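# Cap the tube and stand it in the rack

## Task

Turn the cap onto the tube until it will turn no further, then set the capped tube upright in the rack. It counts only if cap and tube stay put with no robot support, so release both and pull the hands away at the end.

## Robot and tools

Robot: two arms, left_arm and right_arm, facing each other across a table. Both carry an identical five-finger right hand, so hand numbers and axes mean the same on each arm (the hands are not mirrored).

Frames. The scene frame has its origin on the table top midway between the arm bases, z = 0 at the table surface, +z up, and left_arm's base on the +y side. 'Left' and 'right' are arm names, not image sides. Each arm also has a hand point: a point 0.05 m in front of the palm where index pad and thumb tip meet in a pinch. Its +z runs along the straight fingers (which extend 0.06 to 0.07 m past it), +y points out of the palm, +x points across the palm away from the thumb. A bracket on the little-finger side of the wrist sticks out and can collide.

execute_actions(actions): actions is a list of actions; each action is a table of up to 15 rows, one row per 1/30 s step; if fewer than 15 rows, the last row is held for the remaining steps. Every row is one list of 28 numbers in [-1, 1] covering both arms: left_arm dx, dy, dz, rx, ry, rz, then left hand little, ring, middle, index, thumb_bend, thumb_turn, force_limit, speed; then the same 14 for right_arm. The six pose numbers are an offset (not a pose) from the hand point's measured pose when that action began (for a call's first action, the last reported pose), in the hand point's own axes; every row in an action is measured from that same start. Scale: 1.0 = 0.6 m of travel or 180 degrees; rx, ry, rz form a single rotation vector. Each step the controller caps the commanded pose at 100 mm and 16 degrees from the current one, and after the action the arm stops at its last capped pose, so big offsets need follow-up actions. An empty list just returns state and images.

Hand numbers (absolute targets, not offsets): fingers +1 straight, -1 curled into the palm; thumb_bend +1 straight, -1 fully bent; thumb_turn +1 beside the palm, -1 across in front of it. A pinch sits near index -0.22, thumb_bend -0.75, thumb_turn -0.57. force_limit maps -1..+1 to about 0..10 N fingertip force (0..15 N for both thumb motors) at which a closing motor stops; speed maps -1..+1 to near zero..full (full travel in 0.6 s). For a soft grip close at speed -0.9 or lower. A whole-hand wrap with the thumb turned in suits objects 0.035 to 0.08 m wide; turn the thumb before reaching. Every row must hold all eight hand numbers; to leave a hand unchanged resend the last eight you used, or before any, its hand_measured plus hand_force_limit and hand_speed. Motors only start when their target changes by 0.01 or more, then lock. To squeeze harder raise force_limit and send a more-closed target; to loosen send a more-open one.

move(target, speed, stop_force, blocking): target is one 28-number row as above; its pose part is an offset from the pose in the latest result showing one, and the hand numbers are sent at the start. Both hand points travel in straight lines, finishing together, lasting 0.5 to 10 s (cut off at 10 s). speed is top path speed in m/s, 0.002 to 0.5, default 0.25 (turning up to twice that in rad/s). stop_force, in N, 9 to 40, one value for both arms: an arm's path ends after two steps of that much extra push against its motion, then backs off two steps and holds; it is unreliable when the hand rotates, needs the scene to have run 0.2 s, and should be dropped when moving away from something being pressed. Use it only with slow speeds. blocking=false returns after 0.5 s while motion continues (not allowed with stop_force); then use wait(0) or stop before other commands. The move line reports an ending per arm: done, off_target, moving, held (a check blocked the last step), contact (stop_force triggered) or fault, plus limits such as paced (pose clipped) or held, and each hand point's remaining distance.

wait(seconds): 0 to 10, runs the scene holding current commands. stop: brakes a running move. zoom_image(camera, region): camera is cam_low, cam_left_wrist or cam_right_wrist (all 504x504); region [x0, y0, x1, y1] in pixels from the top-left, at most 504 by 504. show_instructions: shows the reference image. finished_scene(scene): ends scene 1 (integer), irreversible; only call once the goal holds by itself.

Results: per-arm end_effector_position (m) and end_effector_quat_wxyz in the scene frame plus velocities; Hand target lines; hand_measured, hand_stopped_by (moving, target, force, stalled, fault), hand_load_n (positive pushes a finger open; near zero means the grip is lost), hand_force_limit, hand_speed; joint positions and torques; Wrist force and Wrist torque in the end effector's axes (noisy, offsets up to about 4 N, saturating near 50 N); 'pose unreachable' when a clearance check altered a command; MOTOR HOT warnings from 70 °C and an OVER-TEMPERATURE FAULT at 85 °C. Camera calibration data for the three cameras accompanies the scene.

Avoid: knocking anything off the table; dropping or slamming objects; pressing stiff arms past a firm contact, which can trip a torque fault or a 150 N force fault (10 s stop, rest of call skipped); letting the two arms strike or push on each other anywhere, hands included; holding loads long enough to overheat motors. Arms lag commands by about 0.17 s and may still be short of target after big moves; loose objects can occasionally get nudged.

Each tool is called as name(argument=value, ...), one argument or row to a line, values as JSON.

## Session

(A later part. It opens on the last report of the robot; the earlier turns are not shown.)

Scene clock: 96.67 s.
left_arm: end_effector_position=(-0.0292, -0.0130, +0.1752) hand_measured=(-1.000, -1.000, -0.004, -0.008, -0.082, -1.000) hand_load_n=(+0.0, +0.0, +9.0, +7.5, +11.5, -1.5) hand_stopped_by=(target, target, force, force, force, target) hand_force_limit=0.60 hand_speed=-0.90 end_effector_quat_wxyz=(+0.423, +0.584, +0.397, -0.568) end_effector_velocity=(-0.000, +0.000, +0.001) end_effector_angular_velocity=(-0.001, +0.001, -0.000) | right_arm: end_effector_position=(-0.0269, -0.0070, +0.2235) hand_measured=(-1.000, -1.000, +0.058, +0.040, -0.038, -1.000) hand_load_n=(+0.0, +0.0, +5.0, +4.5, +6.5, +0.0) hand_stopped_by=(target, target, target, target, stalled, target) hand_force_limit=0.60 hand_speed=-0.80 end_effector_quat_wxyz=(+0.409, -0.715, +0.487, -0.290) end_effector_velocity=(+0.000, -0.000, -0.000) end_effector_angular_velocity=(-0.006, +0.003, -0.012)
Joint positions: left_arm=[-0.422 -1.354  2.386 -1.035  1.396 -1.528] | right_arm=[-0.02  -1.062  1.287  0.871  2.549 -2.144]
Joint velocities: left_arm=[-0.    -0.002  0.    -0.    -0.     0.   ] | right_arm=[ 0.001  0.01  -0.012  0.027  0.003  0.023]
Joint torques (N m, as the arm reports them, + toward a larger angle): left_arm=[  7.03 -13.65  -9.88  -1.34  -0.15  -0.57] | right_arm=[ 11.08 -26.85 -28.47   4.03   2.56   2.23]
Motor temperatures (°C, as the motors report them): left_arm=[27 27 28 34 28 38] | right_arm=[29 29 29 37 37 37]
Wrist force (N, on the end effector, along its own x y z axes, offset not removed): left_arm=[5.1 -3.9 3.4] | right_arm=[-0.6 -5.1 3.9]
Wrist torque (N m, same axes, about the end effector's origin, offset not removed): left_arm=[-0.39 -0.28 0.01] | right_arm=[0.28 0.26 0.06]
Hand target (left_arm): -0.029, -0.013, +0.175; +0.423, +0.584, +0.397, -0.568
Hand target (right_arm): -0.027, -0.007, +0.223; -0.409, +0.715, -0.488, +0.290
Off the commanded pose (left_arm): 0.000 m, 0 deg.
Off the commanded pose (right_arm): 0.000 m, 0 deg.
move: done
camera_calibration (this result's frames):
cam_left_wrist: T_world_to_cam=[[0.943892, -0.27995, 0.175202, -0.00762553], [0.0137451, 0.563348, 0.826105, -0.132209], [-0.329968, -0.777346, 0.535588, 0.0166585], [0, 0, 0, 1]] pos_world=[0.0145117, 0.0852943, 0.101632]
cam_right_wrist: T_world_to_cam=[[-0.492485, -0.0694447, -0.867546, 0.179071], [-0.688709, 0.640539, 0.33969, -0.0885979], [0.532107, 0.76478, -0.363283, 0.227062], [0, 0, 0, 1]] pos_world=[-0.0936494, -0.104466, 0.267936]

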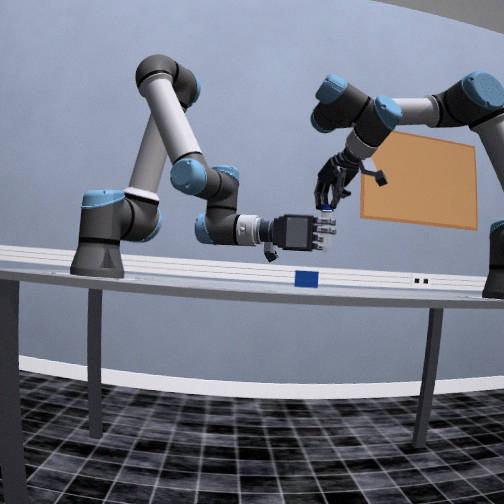

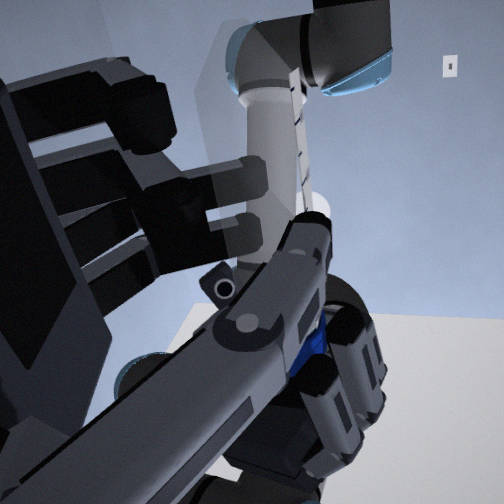

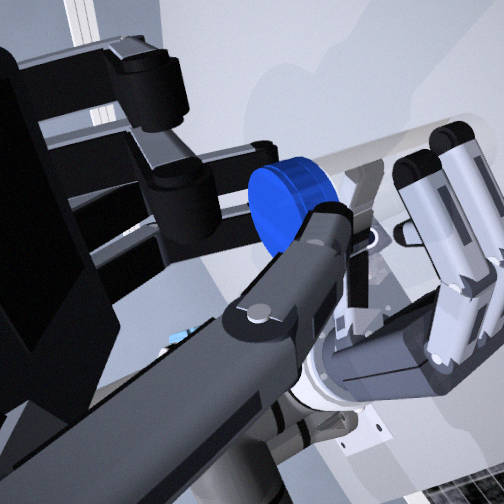

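Slow progress; continue with less descent.

execute_actions(
  actions=[
    [[0,0,0,0,0,0,-1,-1,-0.31,-0.31,-0.16,-1,0.6,-0.9,0,0,0,0,0,0,-1,-1,0.25,0.24,0.15,-1,0.6,-0.5]],
  ],
)

move(
  target=[0,0,0,0,0,0,-1,-1,-0.31,-0.31,-0.16,-1,0.6,-0.9,0.0163,0.007,-0.0138,0,-0.4355,-0.245,-1,-1,0.25,0.24,0.15,-1,0.6,-0.5],
  speed=0.4,
)

zoom_image(
  camera="cam_low",
  region=[290,170,370,250],
)

move(
  target=[0,0,0,0,0,0,-1,-1,-0.31,-0.31,-0.16,-1,0.6,-0.9,0,0,0,0,0,0,-1,-1,0.05,0.03,-0.06,-1,0.6,-0.8],
)

move(
  target=[0,0,0,0,0,0,-1,-1,-0.31,-0.31,-0.16,-1,0.6,-0.9,0.0037,-0.0054,0.0095,0,0.1935,0.109,-1,-1,0.05,0.03,-0.06,-1,0.6,-0.8],
  speed=0.3,
)

move(
  target=[0,0,0,0,0,0,-1,-1,-0.31,-0.31,-0.16,-1,0.6,-0.9,0.0058,-0.0059,0.0108,0,0.242,0.136,-1,-1,0.05,0.03,-0.06,-1,0.6,-0.8],
  speed=0.3,
)

Scene clock: 97.60 s.
left_arm: end_effector_position=(-0.0292, -0.0130, +0.1752) hand_measured=(-1.000, -1.000, -0.004, -0.008, -0.082, -1.000) hand_load_n=(+0.0, +0.0, +8.0, +6.5, +12.5, -1.0) hand_stopped_by=(target, target, force, force, force, target) hand_force_limit=0.60 hand_speed=-0.90 end_effector_quat_wxyz=(+0.423, +0.584, +0.397, -0.568) end_effector_velocity=(-0.000, -0.000, +0.000) end_effector_angular_velocity=(-0.001, +0.000, -0.000) | right_arm: end_effector_position=(-0.0270, -0.0070, +0.2235) hand_measured=(-1.000, -1.000, +0.250, +0.240, +0.150, -1.000) hand_load_n=(+0.0, +0.0, +0.0, +0.0, +0.0, +0.0) hand_stopped_by=(target, target, target, target, moving, target) hand_force_limit=0.60 hand_speed=-0.50 end_effector_quat_wxyz=(+0.409, -0.715, +0.487, -0.290) end_effector_velocity=(+0.001, +0.000, +0.000) end_effector_angular_velocity=(+0.001, -0.000, -0.001)
Joint positions: left_arm=[-0.422 -1.354  2.386 -1.035  1.396 -1.528] | right_arm=[-0.019 -1.062  1.287  0.871  2.549 -2.144]
Joint velocities: left_arm=[ 0.    -0.    -0.    -0.001  0.     0.   ] | right_arm=[-0.001 -0.     0.    -0.001  0.     0.   ]
Joint torques (N m, as the arm reports them, + toward a larger angle): left_arm=[  8.28 -13.56  -9.98  -1.3   -0.05  -0.55] | right_arm=[ -9.84 -46.78  -6.34   0.12  -1.29  -2.2 ]
Motor temperatures (°C, as the motors report them): left_arm=[27 27 28 34 28 38] | right_arm=[29 29 29 37 37 37]
Wrist force (N, on the end effector, along its own x y z axes, offset not removed): left_arm=[1.0 -1.0 1.8] | right_arm=[4.3 1.7 0.5]
Wrist torque (N m, same axes, about the end effector's origin, offset not removed): left_arm=[-0.50 -0.38 -0.07] | right_arm=[0.32 -0.60 0.32]
Hand target (left_arm): -0.029, -0.013, +0.175; +0.423, +0.584, +0.397, -0.568
Hand target (right_arm): -0.027, -0.007, +0.224; -0.409, +0.715, -0.487, +0.290
Off the commanded pose (left_arm): 0.000 m, 0 deg.
Off the commanded pose (right_arm): 0.000 m, 0 deg.
camera_calibration (this result's frames):
cam_left_wrist: T_world_to_cam=[[0.943892, -0.27995, 0.175203, -0.00762554], [0.013745, 0.563348, 0.826105, -0.132209], [-0.329968, -0.777346, 0.535588, 0.0166585], [0, 0, 0, 1]] pos_world=[0.0145117, 0.0852943, 0.101632]
cam_right_wrist: T_world_to_cam=[[-0.492484, -0.0695126, -0.867541, 0.179027], [-0.688737, 0.640526, 0.339658, -0.0886147], [0.532072, 0.764784, -0.363325, 0.227078], [0, 0, 0, 1]] pos_world=[-0.0936864, -0.104461, 0.267915]

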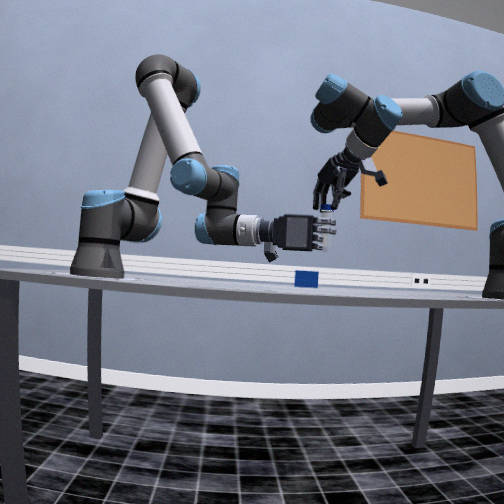

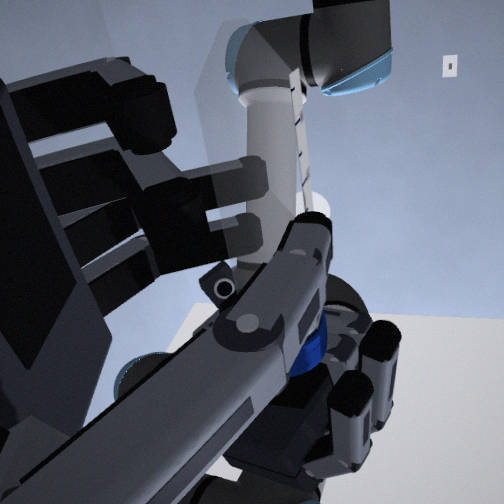

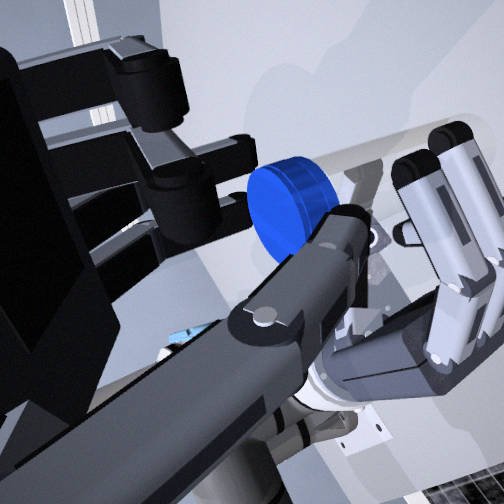

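Scene clock: 100.23 s.
left_arm: end_effector_position=(-0.0292, -0.0130, +0.1752) hand_measured=(-1.000, -1.000, -0.004, -0.008, -0.082, -1.000) hand_load_n=(+0.0, +0.0, +8.0, +6.5, +12.5, -1.0) hand_stopped_by=(target, target, force, force, force, target) hand_force_limit=0.60 hand_speed=-0.90 end_effector_quat_wxyz=(+0.423, +0.584, +0.397, -0.568) end_effector_velocity=(-0.001, -0.000, -0.001) end_effector_angular_velocity=(+0.002, -0.001, -0.001) | right_arm: end_effector_position=(-0.0319, -0.0194, +0.2243) hand_measured=(-1.000, -1.000, +0.250, +0.240, +0.150, -1.000) hand_load_n=(+0.0, +0.0, +0.0, +0.0, +0.0, +0.0) hand_stopped_by=(target, target, target, target, target, target) hand_force_limit=0.60 hand_speed=-0.50 end_effector_quat_wxyz=(-0.490, +0.853, +0.155, -0.092) end_effector_velocity=(-0.000, -0.000, -0.000) end_effector_angular_velocity=(-0.005, -0.001, +0.012)
Joint positions: left_arm=[-0.422 -1.354  2.386 -1.035  1.396 -1.528] | right_arm=[-0.624 -1.358  1.625  0.493  0.817 -3.713]
Joint velocities: left_arm=[-0.001  0.002 -0.    -0.    -0.     0.   ] | right_arm=[-0.001  0.008 -0.009  0.016 -0.007 -0.016]
Joint torques (N m, as the arm reports them, + toward a larger angle): left_arm=[  8.11 -13.97  -9.95  -1.33  -0.1   -0.72] | right_arm=[-10.73 -19.87 -31.23   2.76  -3.2   -2.42]
Motor temperatures (°C, as the motors report them): left_arm=[27 27 28 34 28 38] | right_arm=[29 29 29 37 37 37]
Wrist force (N, on the end effector, along its own x y z axes, offset not removed): left_arm=[1.6 -1.3 1.3] | right_arm=[0.9 -4.7 -2.6]
Wrist torque (N m, same axes, about the end effector's origin, offset not removed): left_arm=[-0.53 -0.53 -0.02] | right_arm=[-0.36 0.12 0.08]
Hand target (left_arm): -0.029, -0.013, +0.175; +0.423, +0.584, +0.397, -0.568
Hand target (right_arm): -0.032, -0.019, +0.224; -0.490, +0.853, +0.155, -0.093
Off the commanded pose (left_arm): 0.000 m, 0 deg.
Off the commanded pose (right_arm): 0.000 m, 0 deg.
move: done
camera_calibration (this result's frames):
cam_left_wrist: T_world_to_cam=[[0.943892, -0.27995, 0.175203, -0.00762558], [0.0137449, 0.563348, 0.826105, -0.132209], [-0.329968, -0.777346, 0.535588, 0.0166584], [0, 0, 0, 1]] pos_world=[0.0145117, 0.0852943, 0.101632]
cam_right_wrist: T_world_to_cam=[[0.0531973, -0.504785, -0.861604, 0.184056], [-0.635985, -0.682329, 0.360487, -0.112911], [-0.769866, 0.528791, -0.357334, 0.192034], [0, 0, 0, 1]] pos_world=[0.0662396, -0.0856795, 0.267906]

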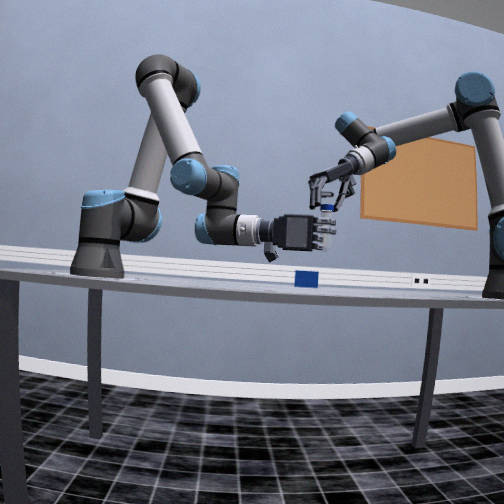

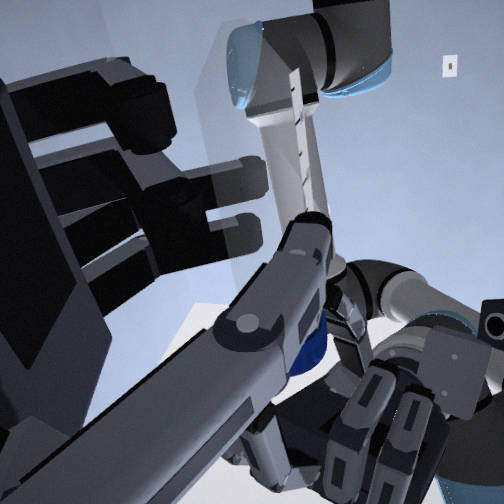

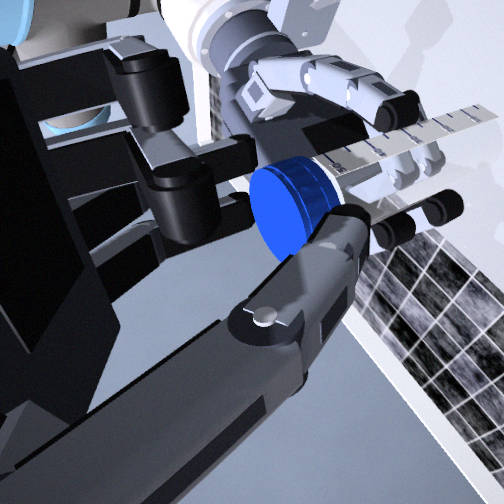

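Region (290, 170, 370, 250) of cam_low's 504x504 image, scaled by 6.300, with more detail than that image has.

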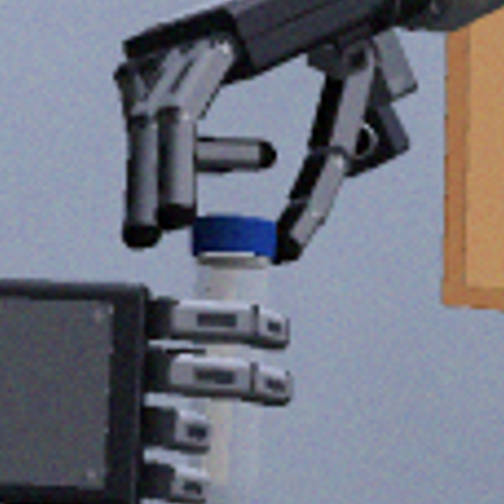

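Scene clock: 101.63 s.
left_arm: end_effector_position=(-0.0292, -0.0130, +0.1752) hand_measured=(-1.000, -1.000, -0.004, -0.008, -0.082, -1.000) hand_load_n=(+0.0, +0.0, +8.0, +7.0, +12.0, -0.5) hand_stopped_by=(target, target, force, force, force, target) hand_force_limit=0.60 hand_speed=-0.90 end_effector_quat_wxyz=(+0.423, +0.584, +0.397, -0.568) end_effector_velocity=(+0.000, -0.000, +0.000) end_effector_angular_velocity=(-0.000, +0.001, +0.001) | right_arm: end_effector_position=(-0.0319, -0.0193, +0.2243) hand_measured=(-1.000, -1.000, +0.052, +0.032, -0.042, -1.000) hand_load_n=(+0.0, +0.0, +5.5, +6.5, +10.5, +0.5) hand_stopped_by=(target, target, target, target, stalled, target) hand_force_limit=0.60 hand_speed=-0.80 end_effector_quat_wxyz=(-0.490, +0.853, +0.155, -0.092) end_effector_velocity=(+0.000, +0.000, -0.000) end_effector_angular_velocity=(+0.001, -0.001, +0.001)
Joint positions: left_arm=[-0.422 -1.354  2.386 -1.035  1.396 -1.528] | right_arm=[-0.624 -1.358  1.625  0.493  0.817 -3.713]
Joint velocities: left_arm=[ 0.    -0.001 -0.     0.    -0.    -0.001] | right_arm=[-0.     0.    -0.    -0.    -0.001 -0.002]
Joint torques (N m, as the arm reports them, + toward a larger angle): left_arm=[  7.98 -13.87  -9.68  -1.11  -0.07  -0.41] | right_arm=[ 10.13 -35.43  -7.61   2.05   1.58   2.39]
Motor temperatures (°C, as the motors report them): left_arm=[27 27 28 34 28 38] | right_arm=[29 29 29 37 37 37]
Wrist force (N, on the end effector, along its own x y z axes, offset not removed): left_arm=[0.0 -1.1 2.9] | right_arm=[-1.2 -1.5 0.3]
Wrist torque (N m, same axes, about the end effector's origin, offset not removed): left_arm=[-0.54 -0.43 0.01] | right_arm=[0.00 0.61 -0.33]
Hand target (left_arm): -0.029, -0.013, +0.175; +0.423, +0.584, +0.397, -0.568
Hand target (right_arm): -0.032, -0.019, +0.224; -0.490, +0.853, +0.155, -0.092
Off the commanded pose (left_arm): 0.000 m, 0 deg.
Off the commanded pose (right_arm): 0.000 m, 0 deg.
move: done
camera_calibration (this result's frames):
cam_left_wrist: T_world_to_cam=[[0.943892, -0.27995, 0.175202, -0.00762555], [0.013745, 0.563348, 0.826105, -0.132209], [-0.329968, -0.777346, 0.535588, 0.0166586], [0, 0, 0, 1]] pos_world=[0.0145117, 0.0852943, 0.101632]
cam_right_wrist: T_world_to_cam=[[0.0532121, -0.504764, -0.861616, 0.184058], [-0.635998, -0.682333, 0.360455, -0.112893], [-0.769854, 0.528805, -0.357337, 0.192035], [0, 0, 0, 1]] pos_world=[0.0662454, -0.0856741, 0.267901]

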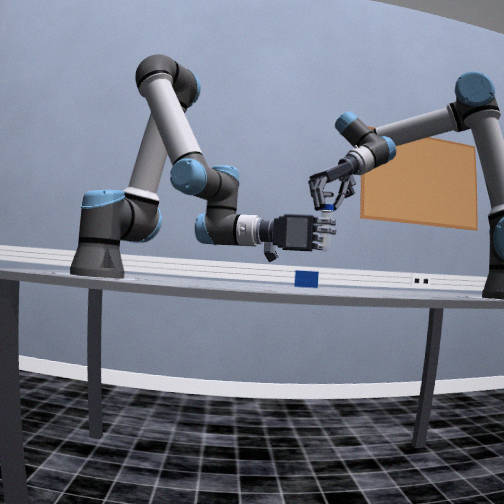

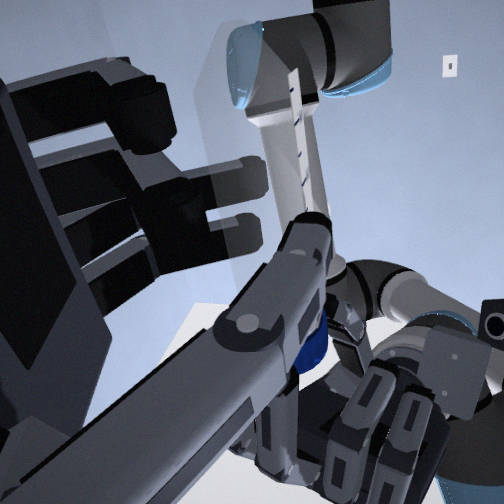

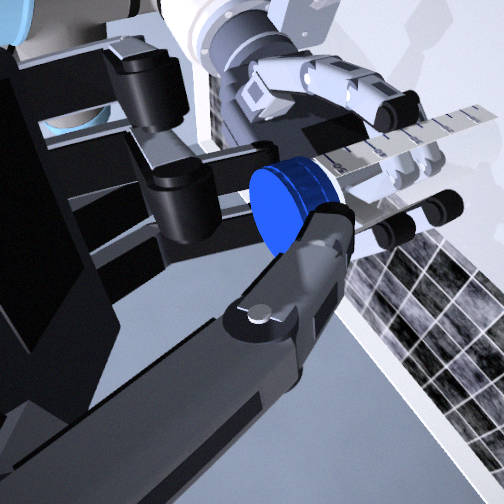

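Scene clock: 103.40 s.
left_arm: end_effector_position=(-0.0292, -0.0130, +0.1751) hand_measured=(-1.000, -1.000, -0.004, -0.008, -0.082, -1.000) hand_load_n=(+0.0, +0.0, +8.5, +7.5, +11.5, +1.0) hand_stopped_by=(target, target, force, force, force, target) hand_force_limit=0.60 hand_speed=-0.90 end_effector_quat_wxyz=(+0.423, +0.584, +0.397, -0.568) end_effector_velocity=(+0.000, -0.000, -0.001) end_effector_angular_velocity=(+0.002, +0.001, +0.001) | right_arm: end_effector_position=(-0.0322, -0.0124, +0.2244) hand_measured=(-1.000, -1.000, +0.052, +0.032, -0.040, -1.000) hand_load_n=(+0.0, +0.0, +6.0, +6.5, +10.0, -0.5) hand_stopped_by=(target, target, target, target, stalled, target) hand_force_limit=0.60 hand_speed=-0.80 end_effector_quat_wxyz=(+0.491, -0.855, +0.143, -0.085) end_effector_velocity=(-0.000, +0.000, -0.000) end_effector_angular_velocity=(-0.003, +0.001, -0.011)
Joint positions: left_arm=[-0.422 -1.354  2.386 -1.035  1.396 -1.528] | right_arm=[-0.333 -1.469  1.719  0.28   1.64  -3.106]
Joint velocities: left_arm=[ 0.001  0.002 -0.     0.     0.    -0.001] | right_arm=[ 0.006  0.004 -0.004  0.004  0.015  0.009]
Joint torques (N m, as the arm reports them, + toward a larger angle): left_arm=[  8.4  -13.86 -10.42  -0.17   0.08  -0.71] | right_arm=[ 10.67 -14.88 -31.75   2.57   2.5    2.4 ]
Motor temperatures (°C, as the motors report them): left_arm=[27 27 28 34 28 38] | right_arm=[29 29 29 37 37 37]
Wrist force (N, on the end effector, along its own x y z axes, offset not removed): left_arm=[0.8 -2.3 3.6] | right_arm=[2.3 -4.0 1.0]
Wrist torque (N m, same axes, about the end effector's origin, offset not removed): left_arm=[-0.42 -0.24 -0.05] | right_arm=[-0.22 0.21 0.19]
Hand target (left_arm): -0.029, -0.013, +0.175; +0.423, +0.584, +0.397, -0.568
Hand target (right_arm): -0.032, -0.012, +0.224; -0.491, +0.855, -0.143, +0.085
Off the commanded pose (left_arm): 0.000 m, 0 deg.
Off the commanded pose (right_arm): 0.000 m, 0 deg.
move: done
camera_calibration (this result's frames):
cam_left_wrist: T_world_to_cam=[[0.94389, -0.279954, 0.175208, -0.00762596], [0.0137343, 0.563329, 0.826119, -0.132208], [-0.329975, -0.777358, 0.535565, 0.016667], [0, 0, 0, 1]] pos_world=[0.0145135, 0.0852976, 0.101629]
cam_right_wrist: T_world_to_cam=[[-0.27515, -0.424765, -0.862477, 0.178287], [-0.928865, -0.113958, 0.352453, -0.109022], [-0.247995, 0.898103, -0.363194, 0.210848], [0, 0, 0, 1]] pos_world=[0.0000785795, -0.126057, 0.268772]

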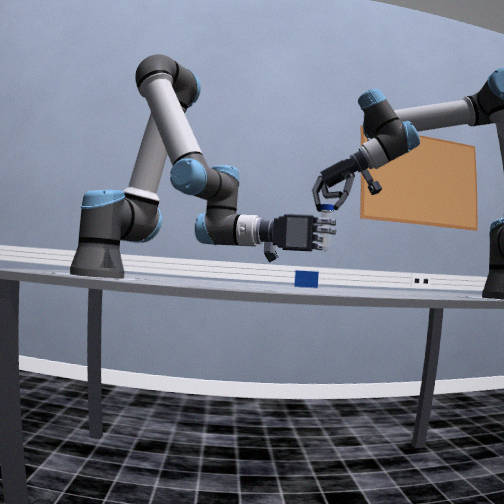

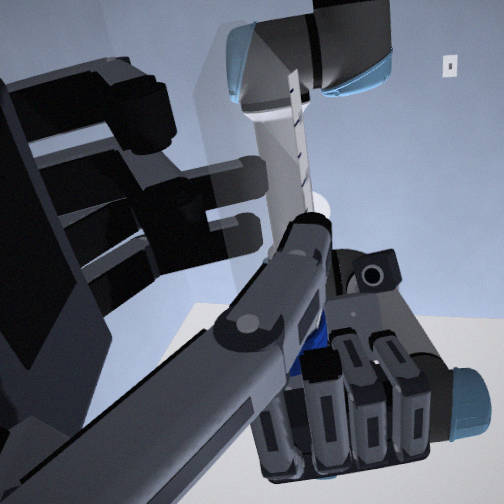

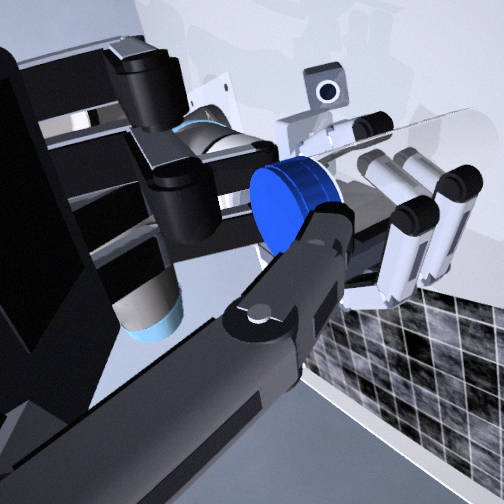

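Scene clock: 105.53 s.
left_arm: end_effector_position=(-0.0292, -0.0130, +0.1751) hand_measured=(-1.000, -1.000, -0.004, -0.008, -0.082, -1.000) hand_load_n=(+0.0, +0.0, +9.0, +7.5, +11.0, +1.0) hand_stopped_by=(target, target, force, force, force, target) hand_force_limit=0.60 hand_speed=-0.90 end_effector_quat_wxyz=(+0.423, +0.584, +0.397, -0.568) end_effector_velocity=(-0.000, +0.000, -0.001) end_effector_angular_velocity=(+0.002, -0.003, -0.000) | right_arm: end_effector_position=(-0.0266, -0.0067, +0.2240) hand_measured=(-1.000, -1.000, +0.052, +0.032, -0.040, -1.000) hand_load_n=(+0.0, +0.0, +5.5, +7.0, +10.0, -0.5) hand_stopped_by=(target, target, target, target, stalled, target) hand_force_limit=0.60 hand_speed=-0.80 end_effector_quat_wxyz=(+0.410, -0.715, +0.487, -0.289) end_effector_velocity=(-0.000, -0.000, -0.001) end_effector_angular_velocity=(-0.004, +0.004, -0.014)
Joint positions: left_arm=[-0.422 -1.354  2.386 -1.035  1.396 -1.528] | right_arm=[-0.02  -1.063  1.287  0.868  2.548 -2.147]
Joint velocities: left_arm=[0.    0.002 0.    0.    0.    0.002] | right_arm=[ 0.001  0.012 -0.012  0.027  0.003  0.027]
Joint torques (N m, as the arm reports them, + toward a larger angle): left_arm=[  8.05 -14.12  -9.64  -0.52   0.    -0.47] | right_arm=[ 11.36 -29.34 -29.71   4.09   2.74   2.25]
Motor temperatures (°C, as the motors report them): left_arm=[27 27 28 34 28 38] | right_arm=[29 29 29 37 37 37]
Wrist force (N, on the end effector, along its own x y z axes, offset not removed): left_arm=[3.5 -4.2 5.0] | right_arm=[-4.0 -4.6 7.7]
Wrist torque (N m, same axes, about the end effector's origin, offset not removed): left_arm=[-0.41 -0.41 -0.02] | right_arm=[-0.14 0.34 -0.38]
Hand target (left_arm): -0.029, -0.013, +0.175; +0.423, +0.584, +0.397, -0.568
Hand target (right_arm): -0.027, -0.007, +0.224; -0.409, +0.715, -0.488, +0.290
Off the commanded pose (left_arm): 0.000 m, 0 deg.
Off the commanded pose (right_arm): 0.000 m, 0 deg.
move: done
camera_calibration (this result's frames):
cam_left_wrist: T_world_to_cam=[[0.94389, -0.279954, 0.175208, -0.00762594], [0.0137343, 0.563329, 0.826119, -0.132208], [-0.329975, -0.777358, 0.535565, 0.0166671], [0, 0, 0, 1]] pos_world=[0.0145135, 0.0852977, 0.101629]
cam_right_wrist: T_world_to_cam=[[-0.492302, -0.068973, -0.867688, 0.179704], [-0.689523, 0.639287, 0.340398, -0.0889641], [0.531223, 0.765869, -0.36228, 0.226595], [0, 0, 0, 1]] pos_world=[-0.0932465, -0.104274, 0.268301]

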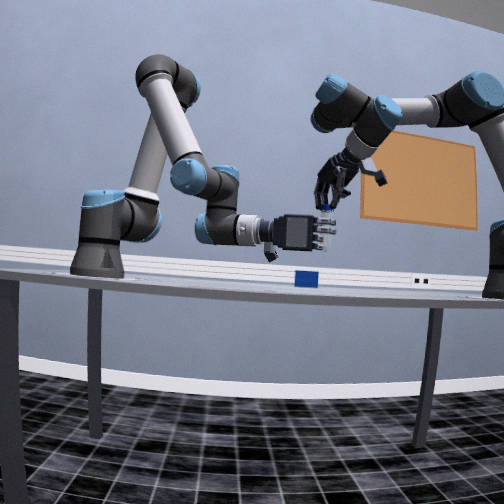

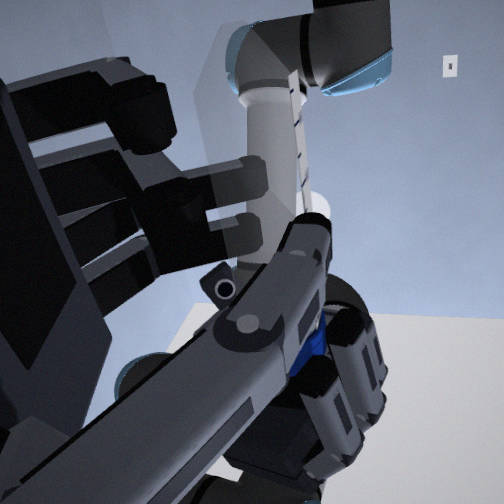

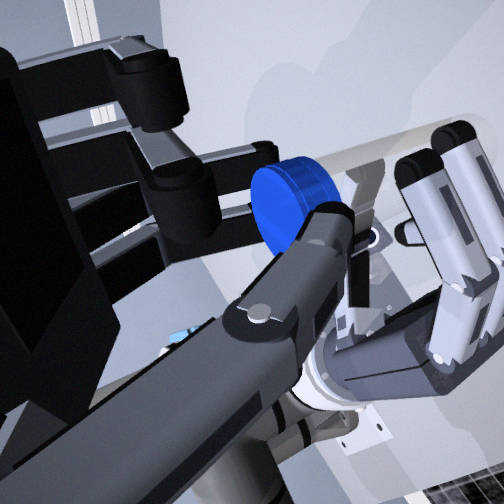

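Again, first stroke only then check.

execute_actions(
  actions=[
    [[0,0,0,0,0,0,-1,-1,-0.31,-0.31,-0.16,-1,0.6,-0.9,0,0,0,0,0,0,-1,-1,0.25,0.24,0.15,-1,0.6,-0.5]],
  ],
)

move(
  target=[0,0,0,0,0,0,-1,-1,-0.31,-0.31,-0.16,-1,0.6,-0.9,0.0163,0.0084,-0.0138,0,-0.4355,-0.245,-1,-1,0.25,0.24,0.15,-1,0.6,-0.5],
  speed=0.4,
)

move(
  target=[0,0,0,0,0,0,-1,-1,-0.31,-0.31,-0.16,-1,0.6,-0.9,0,0,0,0,0,0,-1,-1,0.053,0.035,-0.056,-1,0.6,-0.8],
)

move(
  target=[0,0,0,0,0,0,-1,-1,-0.31,-0.31,-0.16,-1,0.6,-0.9,0.0037,-0.0051,0.0095,0,0.1935,0.109,-1,-1,0.053,0.035,-0.056,-1,0.6,-0.8],
  speed=0.3,
)

Scene clock: 106.33 s.
left_arm: end_effector_position=(-0.0292, -0.0130, +0.1751) hand_measured=(-1.000, -1.000, -0.004, -0.008, -0.082, -1.000) hand_load_n=(+0.0, +0.0, +8.5, +6.0, +12.0, +0.5) hand_stopped_by=(target, target, force, force, force, target) hand_force_limit=0.60 hand_speed=-0.90 end_effector_quat_wxyz=(+0.423, +0.584, +0.397, -0.568) end_effector_velocity=(-0.000, +0.000, -0.001) end_effector_angular_velocity=(+0.001, -0.001, -0.000) | right_arm: end_effector_position=(-0.0267, -0.0067, +0.2240) hand_measured=(-1.000, -1.000, +0.250, +0.240, +0.150, -1.000) hand_load_n=(+0.0, +0.0, +0.0, +0.0, +0.0, +0.0) hand_stopped_by=(target, target, target, target, moving, target) hand_force_limit=0.60 hand_speed=-0.50 end_effector_quat_wxyz=(+0.410, -0.715, +0.487, -0.289) end_effector_velocity=(+0.001, +0.000, -0.000) end_effector_angular_velocity=(+0.001, +0.001, -0.002)
Joint positions: left_arm=[-0.422 -1.354  2.386 -1.035  1.396 -1.528] | right_arm=[-0.02  -1.063  1.287  0.868  2.548 -2.147]
Joint velocities: left_arm=[-0.     0.001  0.    -0.     0.     0.   ] | right_arm=[-0.001  0.     0.     0.    -0.     0.002]
Joint torques (N m, as the arm reports them, + toward a larger angle): left_arm=[  8.55 -13.95  -9.41  -0.4   -0.01  -0.67] | right_arm=[-10.16 -45.81  -6.36   0.04  -1.35  -2.52]
Motor temperatures (°C, as the motors report them): left_arm=[27 27 28 34 28 38] | right_arm=[29 29 29 37 37 37]
Wrist force (N, on the end effector, along its own x y z axes, offset not removed): left_arm=[1.0 -1.2 2.0] | right_arm=[-2.0 -5.7 1.4]
Wrist torque (N m, same axes, about the end effector's origin, offset not removed): left_arm=[-0.50 -0.38 -0.14] | right_arm=[-0.92 0.37 -0.06]
Hand target (left_arm): -0.029, -0.013, +0.175; +0.423, +0.584, +0.397, -0.568
Hand target (right_arm): -0.027, -0.007, +0.224; -0.410, +0.715, -0.487, +0.289
Off the commanded pose (left_arm): 0.000 m, 0 deg.
Off the commanded pose (right_arm): 0.000 m, 0 deg.
camera_calibration (this result's frames):
cam_left_wrist: T_world_to_cam=[[0.94389, -0.279954, 0.175208, -0.00762591], [0.0137344, 0.563329, 0.826119, -0.132208], [-0.329975, -0.777358, 0.535565, 0.0166669], [0, 0, 0, 1]] pos_world=[0.0145135, 0.0852975, 0.101629]
cam_right_wrist: T_world_to_cam=[[-0.4923, -0.069041, -0.867683, 0.17966], [-0.689556, 0.639266, 0.34037, -0.0889862], [0.531181, 0.76588, -0.362318, 0.226614], [0, 0, 0, 1]] pos_world=[-0.0932876, -0.10427, 0.268283]

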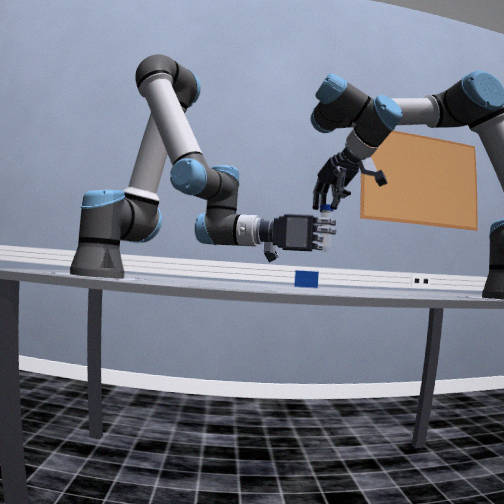

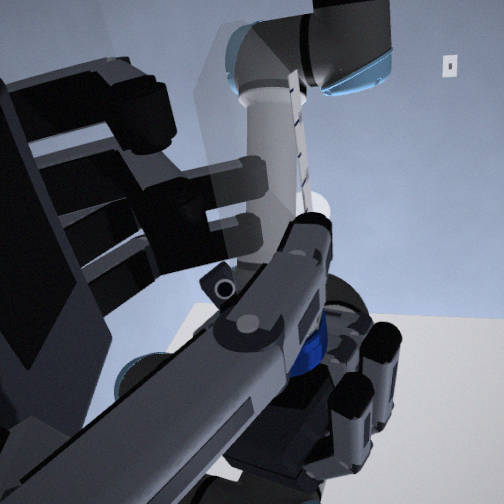

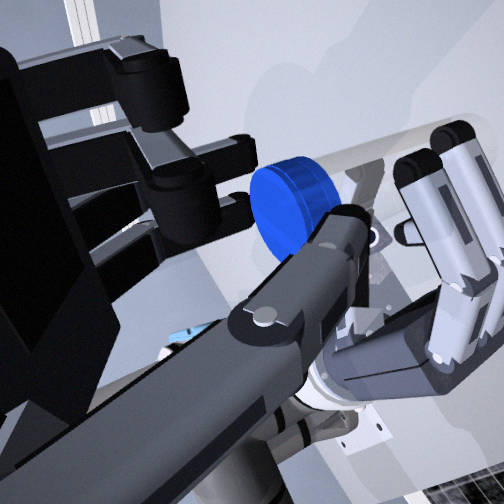

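Scene clock: 108.97 s.
left_arm: end_effector_position=(-0.0292, -0.0130, +0.1751) hand_measured=(-1.000, -1.000, -0.004, -0.008, -0.082, -1.000) hand_load_n=(+0.0, +0.0, +8.5, +6.0, +12.0, +0.5) hand_stopped_by=(target, target, force, force, force, target) hand_force_limit=0.60 hand_speed=-0.90 end_effector_quat_wxyz=(+0.423, +0.584, +0.397, -0.568) end_effector_velocity=(+0.000, -0.000, +0.000) end_effector_angular_velocity=(-0.000, +0.001, +0.001) | right_arm: end_effector_position=(-0.0319, -0.0192, +0.2240) hand_measured=(-1.000, -1.000, +0.250, +0.240, +0.150, -1.000) hand_load_n=(+0.0, +0.0, +0.0, +0.0, +0.0, +0.0) hand_stopped_by=(target, target, target, target, target, target) hand_force_limit=0.60 hand_speed=-0.50 end_effector_quat_wxyz=(-0.490, +0.853, +0.156, -0.093) end_effector_velocity=(+0.000, -0.000, -0.000) end_effector_angular_velocity=(-0.004, -0.002, +0.011)
Joint positions: left_arm=[-0.422 -1.354  2.386 -1.035  1.396 -1.528] | right_arm=[-0.624 -1.357  1.626  0.492  0.816 -3.713]
Joint velocities: left_arm=[ 0.001 -0.     0.    -0.     0.    -0.001] | right_arm=[-0.001  0.007 -0.009  0.015 -0.007 -0.016]
Joint torques (N m, as the arm reports them, + toward a larger angle): left_arm=[  8.83 -13.65  -9.84  -0.5   -0.05  -0.57] | right_arm=[-10.08 -19.13 -31.84   2.74  -3.28  -2.3 ]
Motor temperatures (°C, as the motors report them): left_arm=[27 27 28 34 28 38] | right_arm=[29 29 29 37 37 37]
Wrist force (N, on the end effector, along its own x y z axes, offset not removed): left_arm=[2.0 -2.8 1.4] | right_arm=[1.7 -3.3 -0.2]
Wrist torque (N m, same axes, about the end effector's origin, offset not removed): left_arm=[-0.73 -0.55 -0.02] | right_arm=[-0.25 -0.23 -0.27]
Hand target (left_arm): -0.029, -0.013, +0.175; +0.423, +0.584, +0.397, -0.568
Hand target (right_arm): -0.032, -0.019, +0.224; -0.490, +0.853, +0.156, -0.093
Off the commanded pose (left_arm): 0.000 m, 0 deg.
Off the commanded pose (right_arm): 0.000 m, 0 deg.
move: done
camera_calibration (this result's frames):
cam_left_wrist: T_world_to_cam=[[0.94389, -0.279954, 0.175208, -0.00762596], [0.0137344, 0.563329, 0.826118, -0.132208], [-0.329975, -0.777358, 0.535566, 0.0166668], [0, 0, 0, 1]] pos_world=[0.0145135, 0.0852975, 0.101629]
cam_right_wrist: T_world_to_cam=[[0.0539092, -0.503656, -0.862221, 0.184109], [-0.635194, -0.683548, 0.359572, -0.112559], [-0.770469, 0.528293, -0.356768, 0.191638], [0, 0, 0, 1]] pos_world=[0.0662295, -0.085453, 0.267586]

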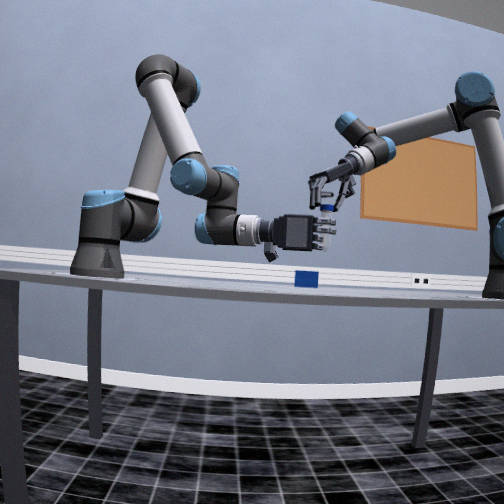

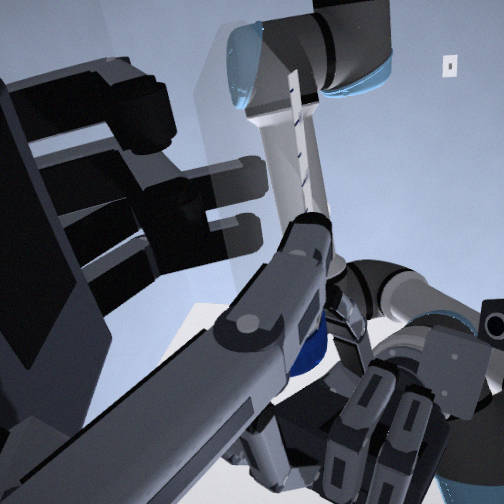

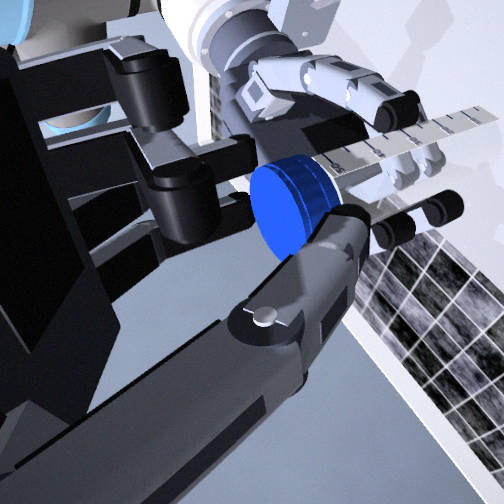

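Scene clock: 110.17 s.
left_arm: end_effector_position=(-0.0292, -0.0130, +0.1751) hand_measured=(-1.000, -1.000, -0.004, -0.008, -0.082, -1.000) hand_load_n=(+0.0, +0.0, +8.0, +6.5, +12.0, +1.0) hand_stopped_by=(target, target, force, force, force, target) hand_force_limit=0.60 hand_speed=-0.90 end_effector_quat_wxyz=(+0.423, +0.584, +0.397, -0.568) end_effector_velocity=(-0.000, +0.000, -0.000) end_effector_angular_velocity=(+0.001, +0.001, -0.000) | right_arm: end_effector_position=(-0.0319, -0.0192, +0.2240) hand_measured=(-1.000, -1.000, +0.056, +0.038, -0.046, -1.000) hand_load_n=(+0.0, +0.0, +5.0, +5.0, +9.5, +0.5) hand_stopped_by=(target, target, target, target, stalled, target) hand_force_limit=0.60 hand_speed=-0.80 end_effector_quat_wxyz=(-0.490, +0.853, +0.156, -0.093) end_effector_velocity=(+0.001, +0.000, -0.001) end_effector_angular_velocity=(-0.001, -0.001, -0.001)
Joint positions: left_arm=[-0.422 -1.354  2.386 -1.035  1.396 -1.528] | right_arm=[-0.624 -1.357  1.626  0.492  0.816 -3.713]
Joint velocities: left_arm=[-0.     0.     0.    -0.     0.    -0.002] | right_arm=[-0.     0.001  0.    -0.     0.002 -0.   ]
Joint torques (N m, as the arm reports them, + toward a larger angle): left_arm=[  7.52 -13.97  -9.82  -0.35  -0.17  -0.7 ] | right_arm=[  9.73 -35.71  -7.38   1.37   1.8    2.34]
Motor temperatures (°C, as the motors report them): left_arm=[27 27 28 34 28 38] | right_arm=[29 29 29 37 37 37]
Wrist force (N, on the end effector, along its own x y z axes, offset not removed): left_arm=[-0.7 -0.6 2.3] | right_arm=[2.1 -0.9 -2.1]
Wrist torque (N m, same axes, about the end effector's origin, offset not removed): left_arm=[-0.49 -0.37 -0.07] | right_arm=[-0.01 0.09 0.21]
Hand target (left_arm): -0.029, -0.013, +0.175; +0.423, +0.584, +0.397, -0.568
Hand target (right_arm): -0.032, -0.019, +0.224; -0.490, +0.853, +0.156, -0.093
Off the commanded pose (left_arm): 0.000 m, 0 deg.
Off the commanded pose (right_arm): 0.000 m, 0 deg.
move: done
camera_calibration (this result's frames):
cam_left_wrist: T_world_to_cam=[[0.94389, -0.279954, 0.175208, -0.00762589], [0.0137344, 0.563329, 0.826119, -0.132208], [-0.329975, -0.777358, 0.535565, 0.0166669], [0, 0, 0, 1]] pos_world=[0.0145135, 0.0852976, 0.101629]
cam_right_wrist: T_world_to_cam=[[0.0539193, -0.503636, -0.862232, 0.184109], [-0.635213, -0.683545, 0.359541, -0.112537], [-0.770452, 0.528315, -0.356772, 0.191644], [0, 0, 0, 1]] pos_world=[0.0662405, -0.0854486, 0.26758]

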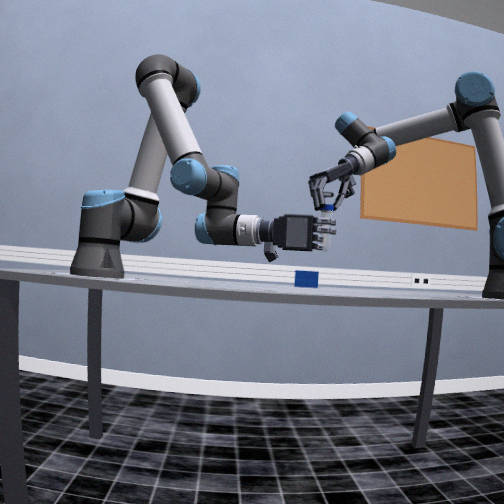

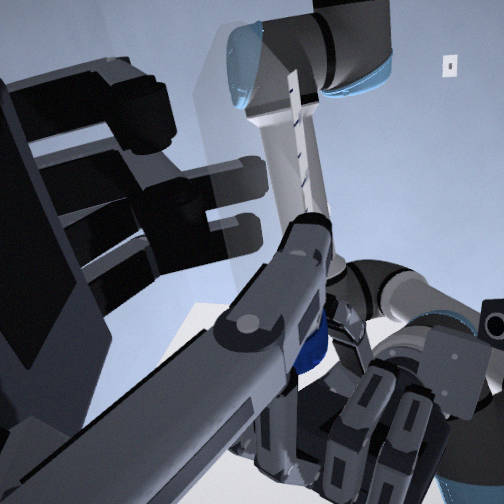

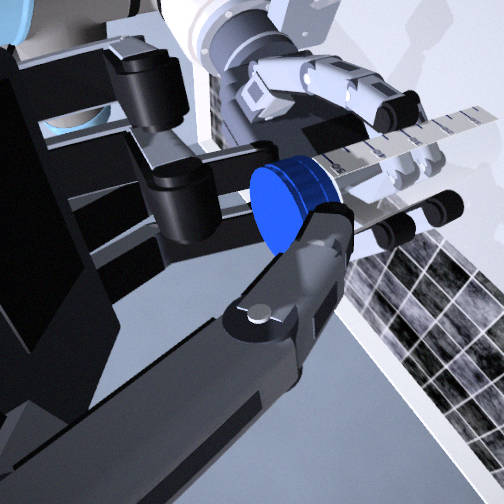

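Scene clock: 111.93 s.
left_arm: end_effector_position=(-0.0292, -0.0130, +0.1751) hand_measured=(-1.000, -1.000, -0.004, -0.008, -0.082, -1.000) hand_load_n=(+0.0, +0.0, +8.5, +7.0, +11.5, +1.0) hand_stopped_by=(target, target, force, force, force, target) hand_force_limit=0.60 hand_speed=-0.90 end_effector_quat_wxyz=(+0.423, +0.584, +0.397, -0.568) end_effector_velocity=(-0.000, +0.000, -0.001) end_effector_angular_velocity=(+0.002, -0.001, -0.001) | right_arm: end_effector_position=(-0.0323, -0.0123, +0.2240) hand_measured=(-1.000, -1.000, +0.056, +0.038, -0.040, -1.000) hand_load_n=(+0.0, +0.0, +5.0, +5.5, +8.0, -0.5) hand_stopped_by=(target, target, target, target, stalled, target) hand_force_limit=0.60 hand_speed=-0.80 end_effector_quat_wxyz=(+0.492, -0.855, +0.143, -0.084) end_effector_velocity=(-0.000, +0.000, -0.001) end_effector_angular_velocity=(-0.004, -0.003, -0.009)
Joint positions: left_arm=[-0.422 -1.354  2.386 -1.035  1.396 -1.528] | right_arm=[-0.333 -1.47   1.72   0.277  1.638 -3.107]
Joint velocities: left_arm=[-0.     0.002  0.    -0.     0.    -0.   ] | right_arm=[ 0.007  0.005 -0.004  0.003  0.016  0.005]
Joint torques (N m, as the arm reports them, + toward a larger angle): left_arm=[  8.04 -13.52  -9.7   -0.57   0.11  -0.52] | right_arm=[ 10.05 -14.04 -30.29   2.72   2.7    2.25]
Motor temperatures (°C, as the motors report them): left_arm=[27 27 28 34 28 38] | right_arm=[29 29 29 37 37 37]
Wrist force (N, on the end effector, along its own x y z axes, offset not removed): left_arm=[3.9 -1.1 3.2] | right_arm=[-3.8 -4.5 0.7]
Wrist torque (N m, same axes, about the end effector's origin, offset not removed): left_arm=[-0.29 -0.37 -0.04] | right_arm=[-0.02 0.95 -0.34]
Hand target (left_arm): -0.029, -0.013, +0.175; +0.423, +0.584, +0.397, -0.568
Hand target (right_arm): -0.032, -0.012, +0.224; -0.491, +0.855, -0.143, +0.085
Off the commanded pose (left_arm): 0.000 m, 0 deg.
Off the commanded pose (right_arm): 0.000 m, 0 deg.
move: done
camera_calibration (this result's frames):
cam_left_wrist: T_world_to_cam=[[0.94389, -0.279954, 0.175208, -0.00762598], [0.0137341, 0.563329, 0.826119, -0.132208], [-0.329975, -0.777358, 0.535565, 0.016667], [0, 0, 0, 1]] pos_world=[0.0145135, 0.0852976, 0.101629]
cam_right_wrist: T_world_to_cam=[[-0.274538, -0.42403, -0.863034, 0.178115], [-0.928767, -0.115515, 0.352204, -0.108887], [-0.249039, 0.898251, -0.362112, 0.210348], [0, 0, 0, 1]] pos_world=[0.000153736, -0.125997, 0.26824]

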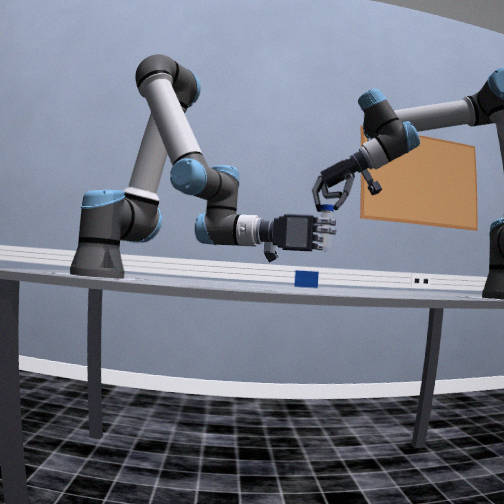

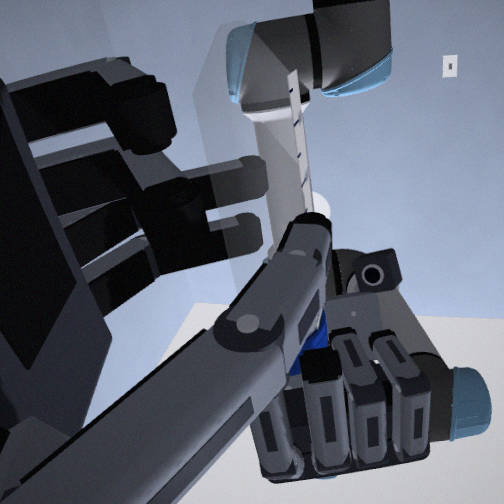

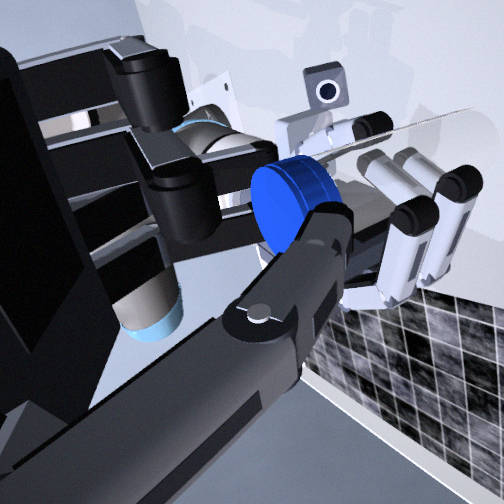

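move(
  target=[0,0,0,0,0,0,-1,-1,-0.31,-0.31,-0.16,-1,0.6,-0.9,0.0058,-0.0059,0.0108,0,0.242,0.136,-1,-1,0.053,0.035,-0.056,-1,0.6,-0.8],
  speed=0.3,
)

Scene clock: 114.17 s.
left_arm: end_effector_position=(-0.0292, -0.0130, +0.1751) hand_measured=(-1.000, -1.000, -0.004, -0.008, -0.082, -1.000) hand_load_n=(+0.0, +0.0, +8.5, +6.5, +11.5, +1.0) hand_stopped_by=(target, target, force, force, force, target) hand_force_limit=0.60 hand_speed=-0.90 end_effector_quat_wxyz=(+0.423, +0.584, +0.397, -0.568) end_effector_velocity=(+0.000, +0.000, +0.000) end_effector_angular_velocity=(-0.001, +0.000, +0.001) | right_arm: end_effector_position=(-0.0267, -0.0066, +0.2236) hand_measured=(-1.000, -1.000, +0.056, +0.038, -0.040, -1.000) hand_load_n=(+0.0, +0.0, +5.0, +5.5, +8.5, -1.5) hand_stopped_by=(target, target, target, target, stalled, target) hand_force_limit=0.60 hand_speed=-0.80 end_effector_quat_wxyz=(+0.411, -0.715, +0.487, -0.289) end_effector_velocity=(-0.000, -0.000, -0.000) end_effector_angular_velocity=(-0.004, +0.004, -0.012)
Joint positions: left_arm=[-0.422 -1.354  2.386 -1.035  1.396 -1.528] | right_arm=[-0.02  -1.064  1.289  0.864  2.548 -2.149]
Joint velocities: left_arm=[ 0.    -0.001  0.     0.    -0.     0.   ] | right_arm=[ 0.001  0.01  -0.012  0.026  0.002  0.024]
Joint torques (N m, as the arm reports them, + toward a larger angle): left_arm=[  7.8  -14.31 -10.05  -0.51  -0.08  -0.67] | right_arm=[ 11.93 -28.15 -28.8    4.05   2.94   2.11]
Motor temperatures (°C, as the motors report them): left_arm=[27 27 28 34 28 38] | right_arm=[29 29 29 37 37 37]
Wrist force (N, on the end effector, along its own x y z axes, offset not removed): left_arm=[2.2 -4.0 4.5] | right_arm=[3.6 -3.0 -2.9]
Wrist torque (N m, same axes, about the end effector's origin, offset not removed): left_arm=[-0.45 -0.36 -0.11] | right_arm=[0.33 -0.18 0.15]
Hand target (left_arm): -0.029, -0.013, +0.175; +0.423, +0.584, +0.397, -0.568
Hand target (right_arm): -0.027, -0.007, +0.224; -0.410, +0.715, -0.487, +0.289
Off the commanded pose (left_arm): 0.000 m, 0 deg.
Off the commanded pose (right_arm): 0.000 m, 0 deg.
move: done
camera_calibration (this result's frames):
cam_left_wrist: T_world_to_cam=[[0.94389, -0.279954, 0.175208, -0.00762597], [0.0137343, 0.563329, 0.826118, -0.132208], [-0.329975, -0.777358, 0.535566, 0.0166668], [0, 0, 0, 1]] pos_world=[0.0145135, 0.0852975, 0.101629]
cam_right_wrist: T_world_to_cam=[[-0.492125, -0.0685269, -0.867823, 0.179368], [-0.690333, 0.638042, 0.341092, -0.0891105], [0.530333, 0.766946, -0.361303, 0.226191], [0, 0, 0, 1]] pos_world=[-0.0932009, -0.104328, 0.267778]

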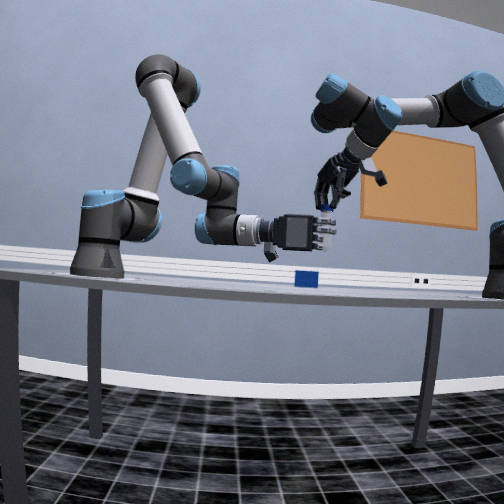

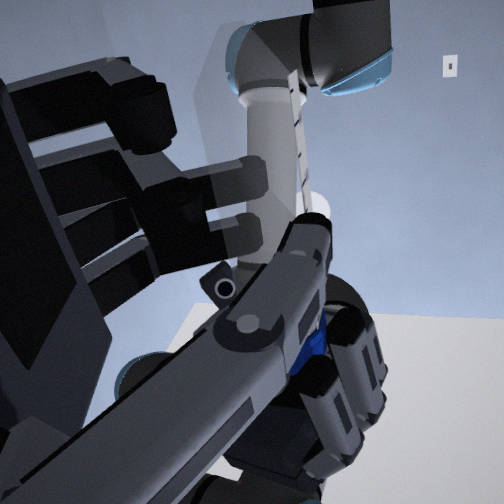

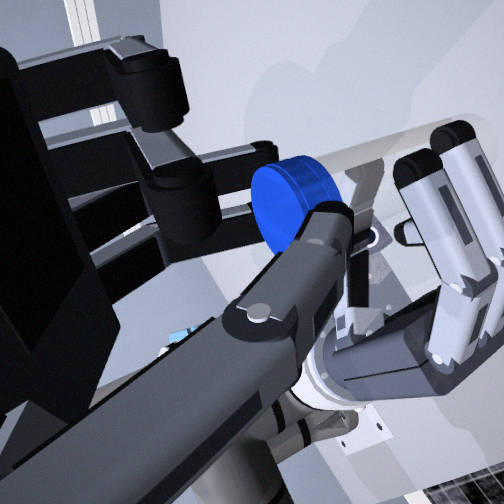

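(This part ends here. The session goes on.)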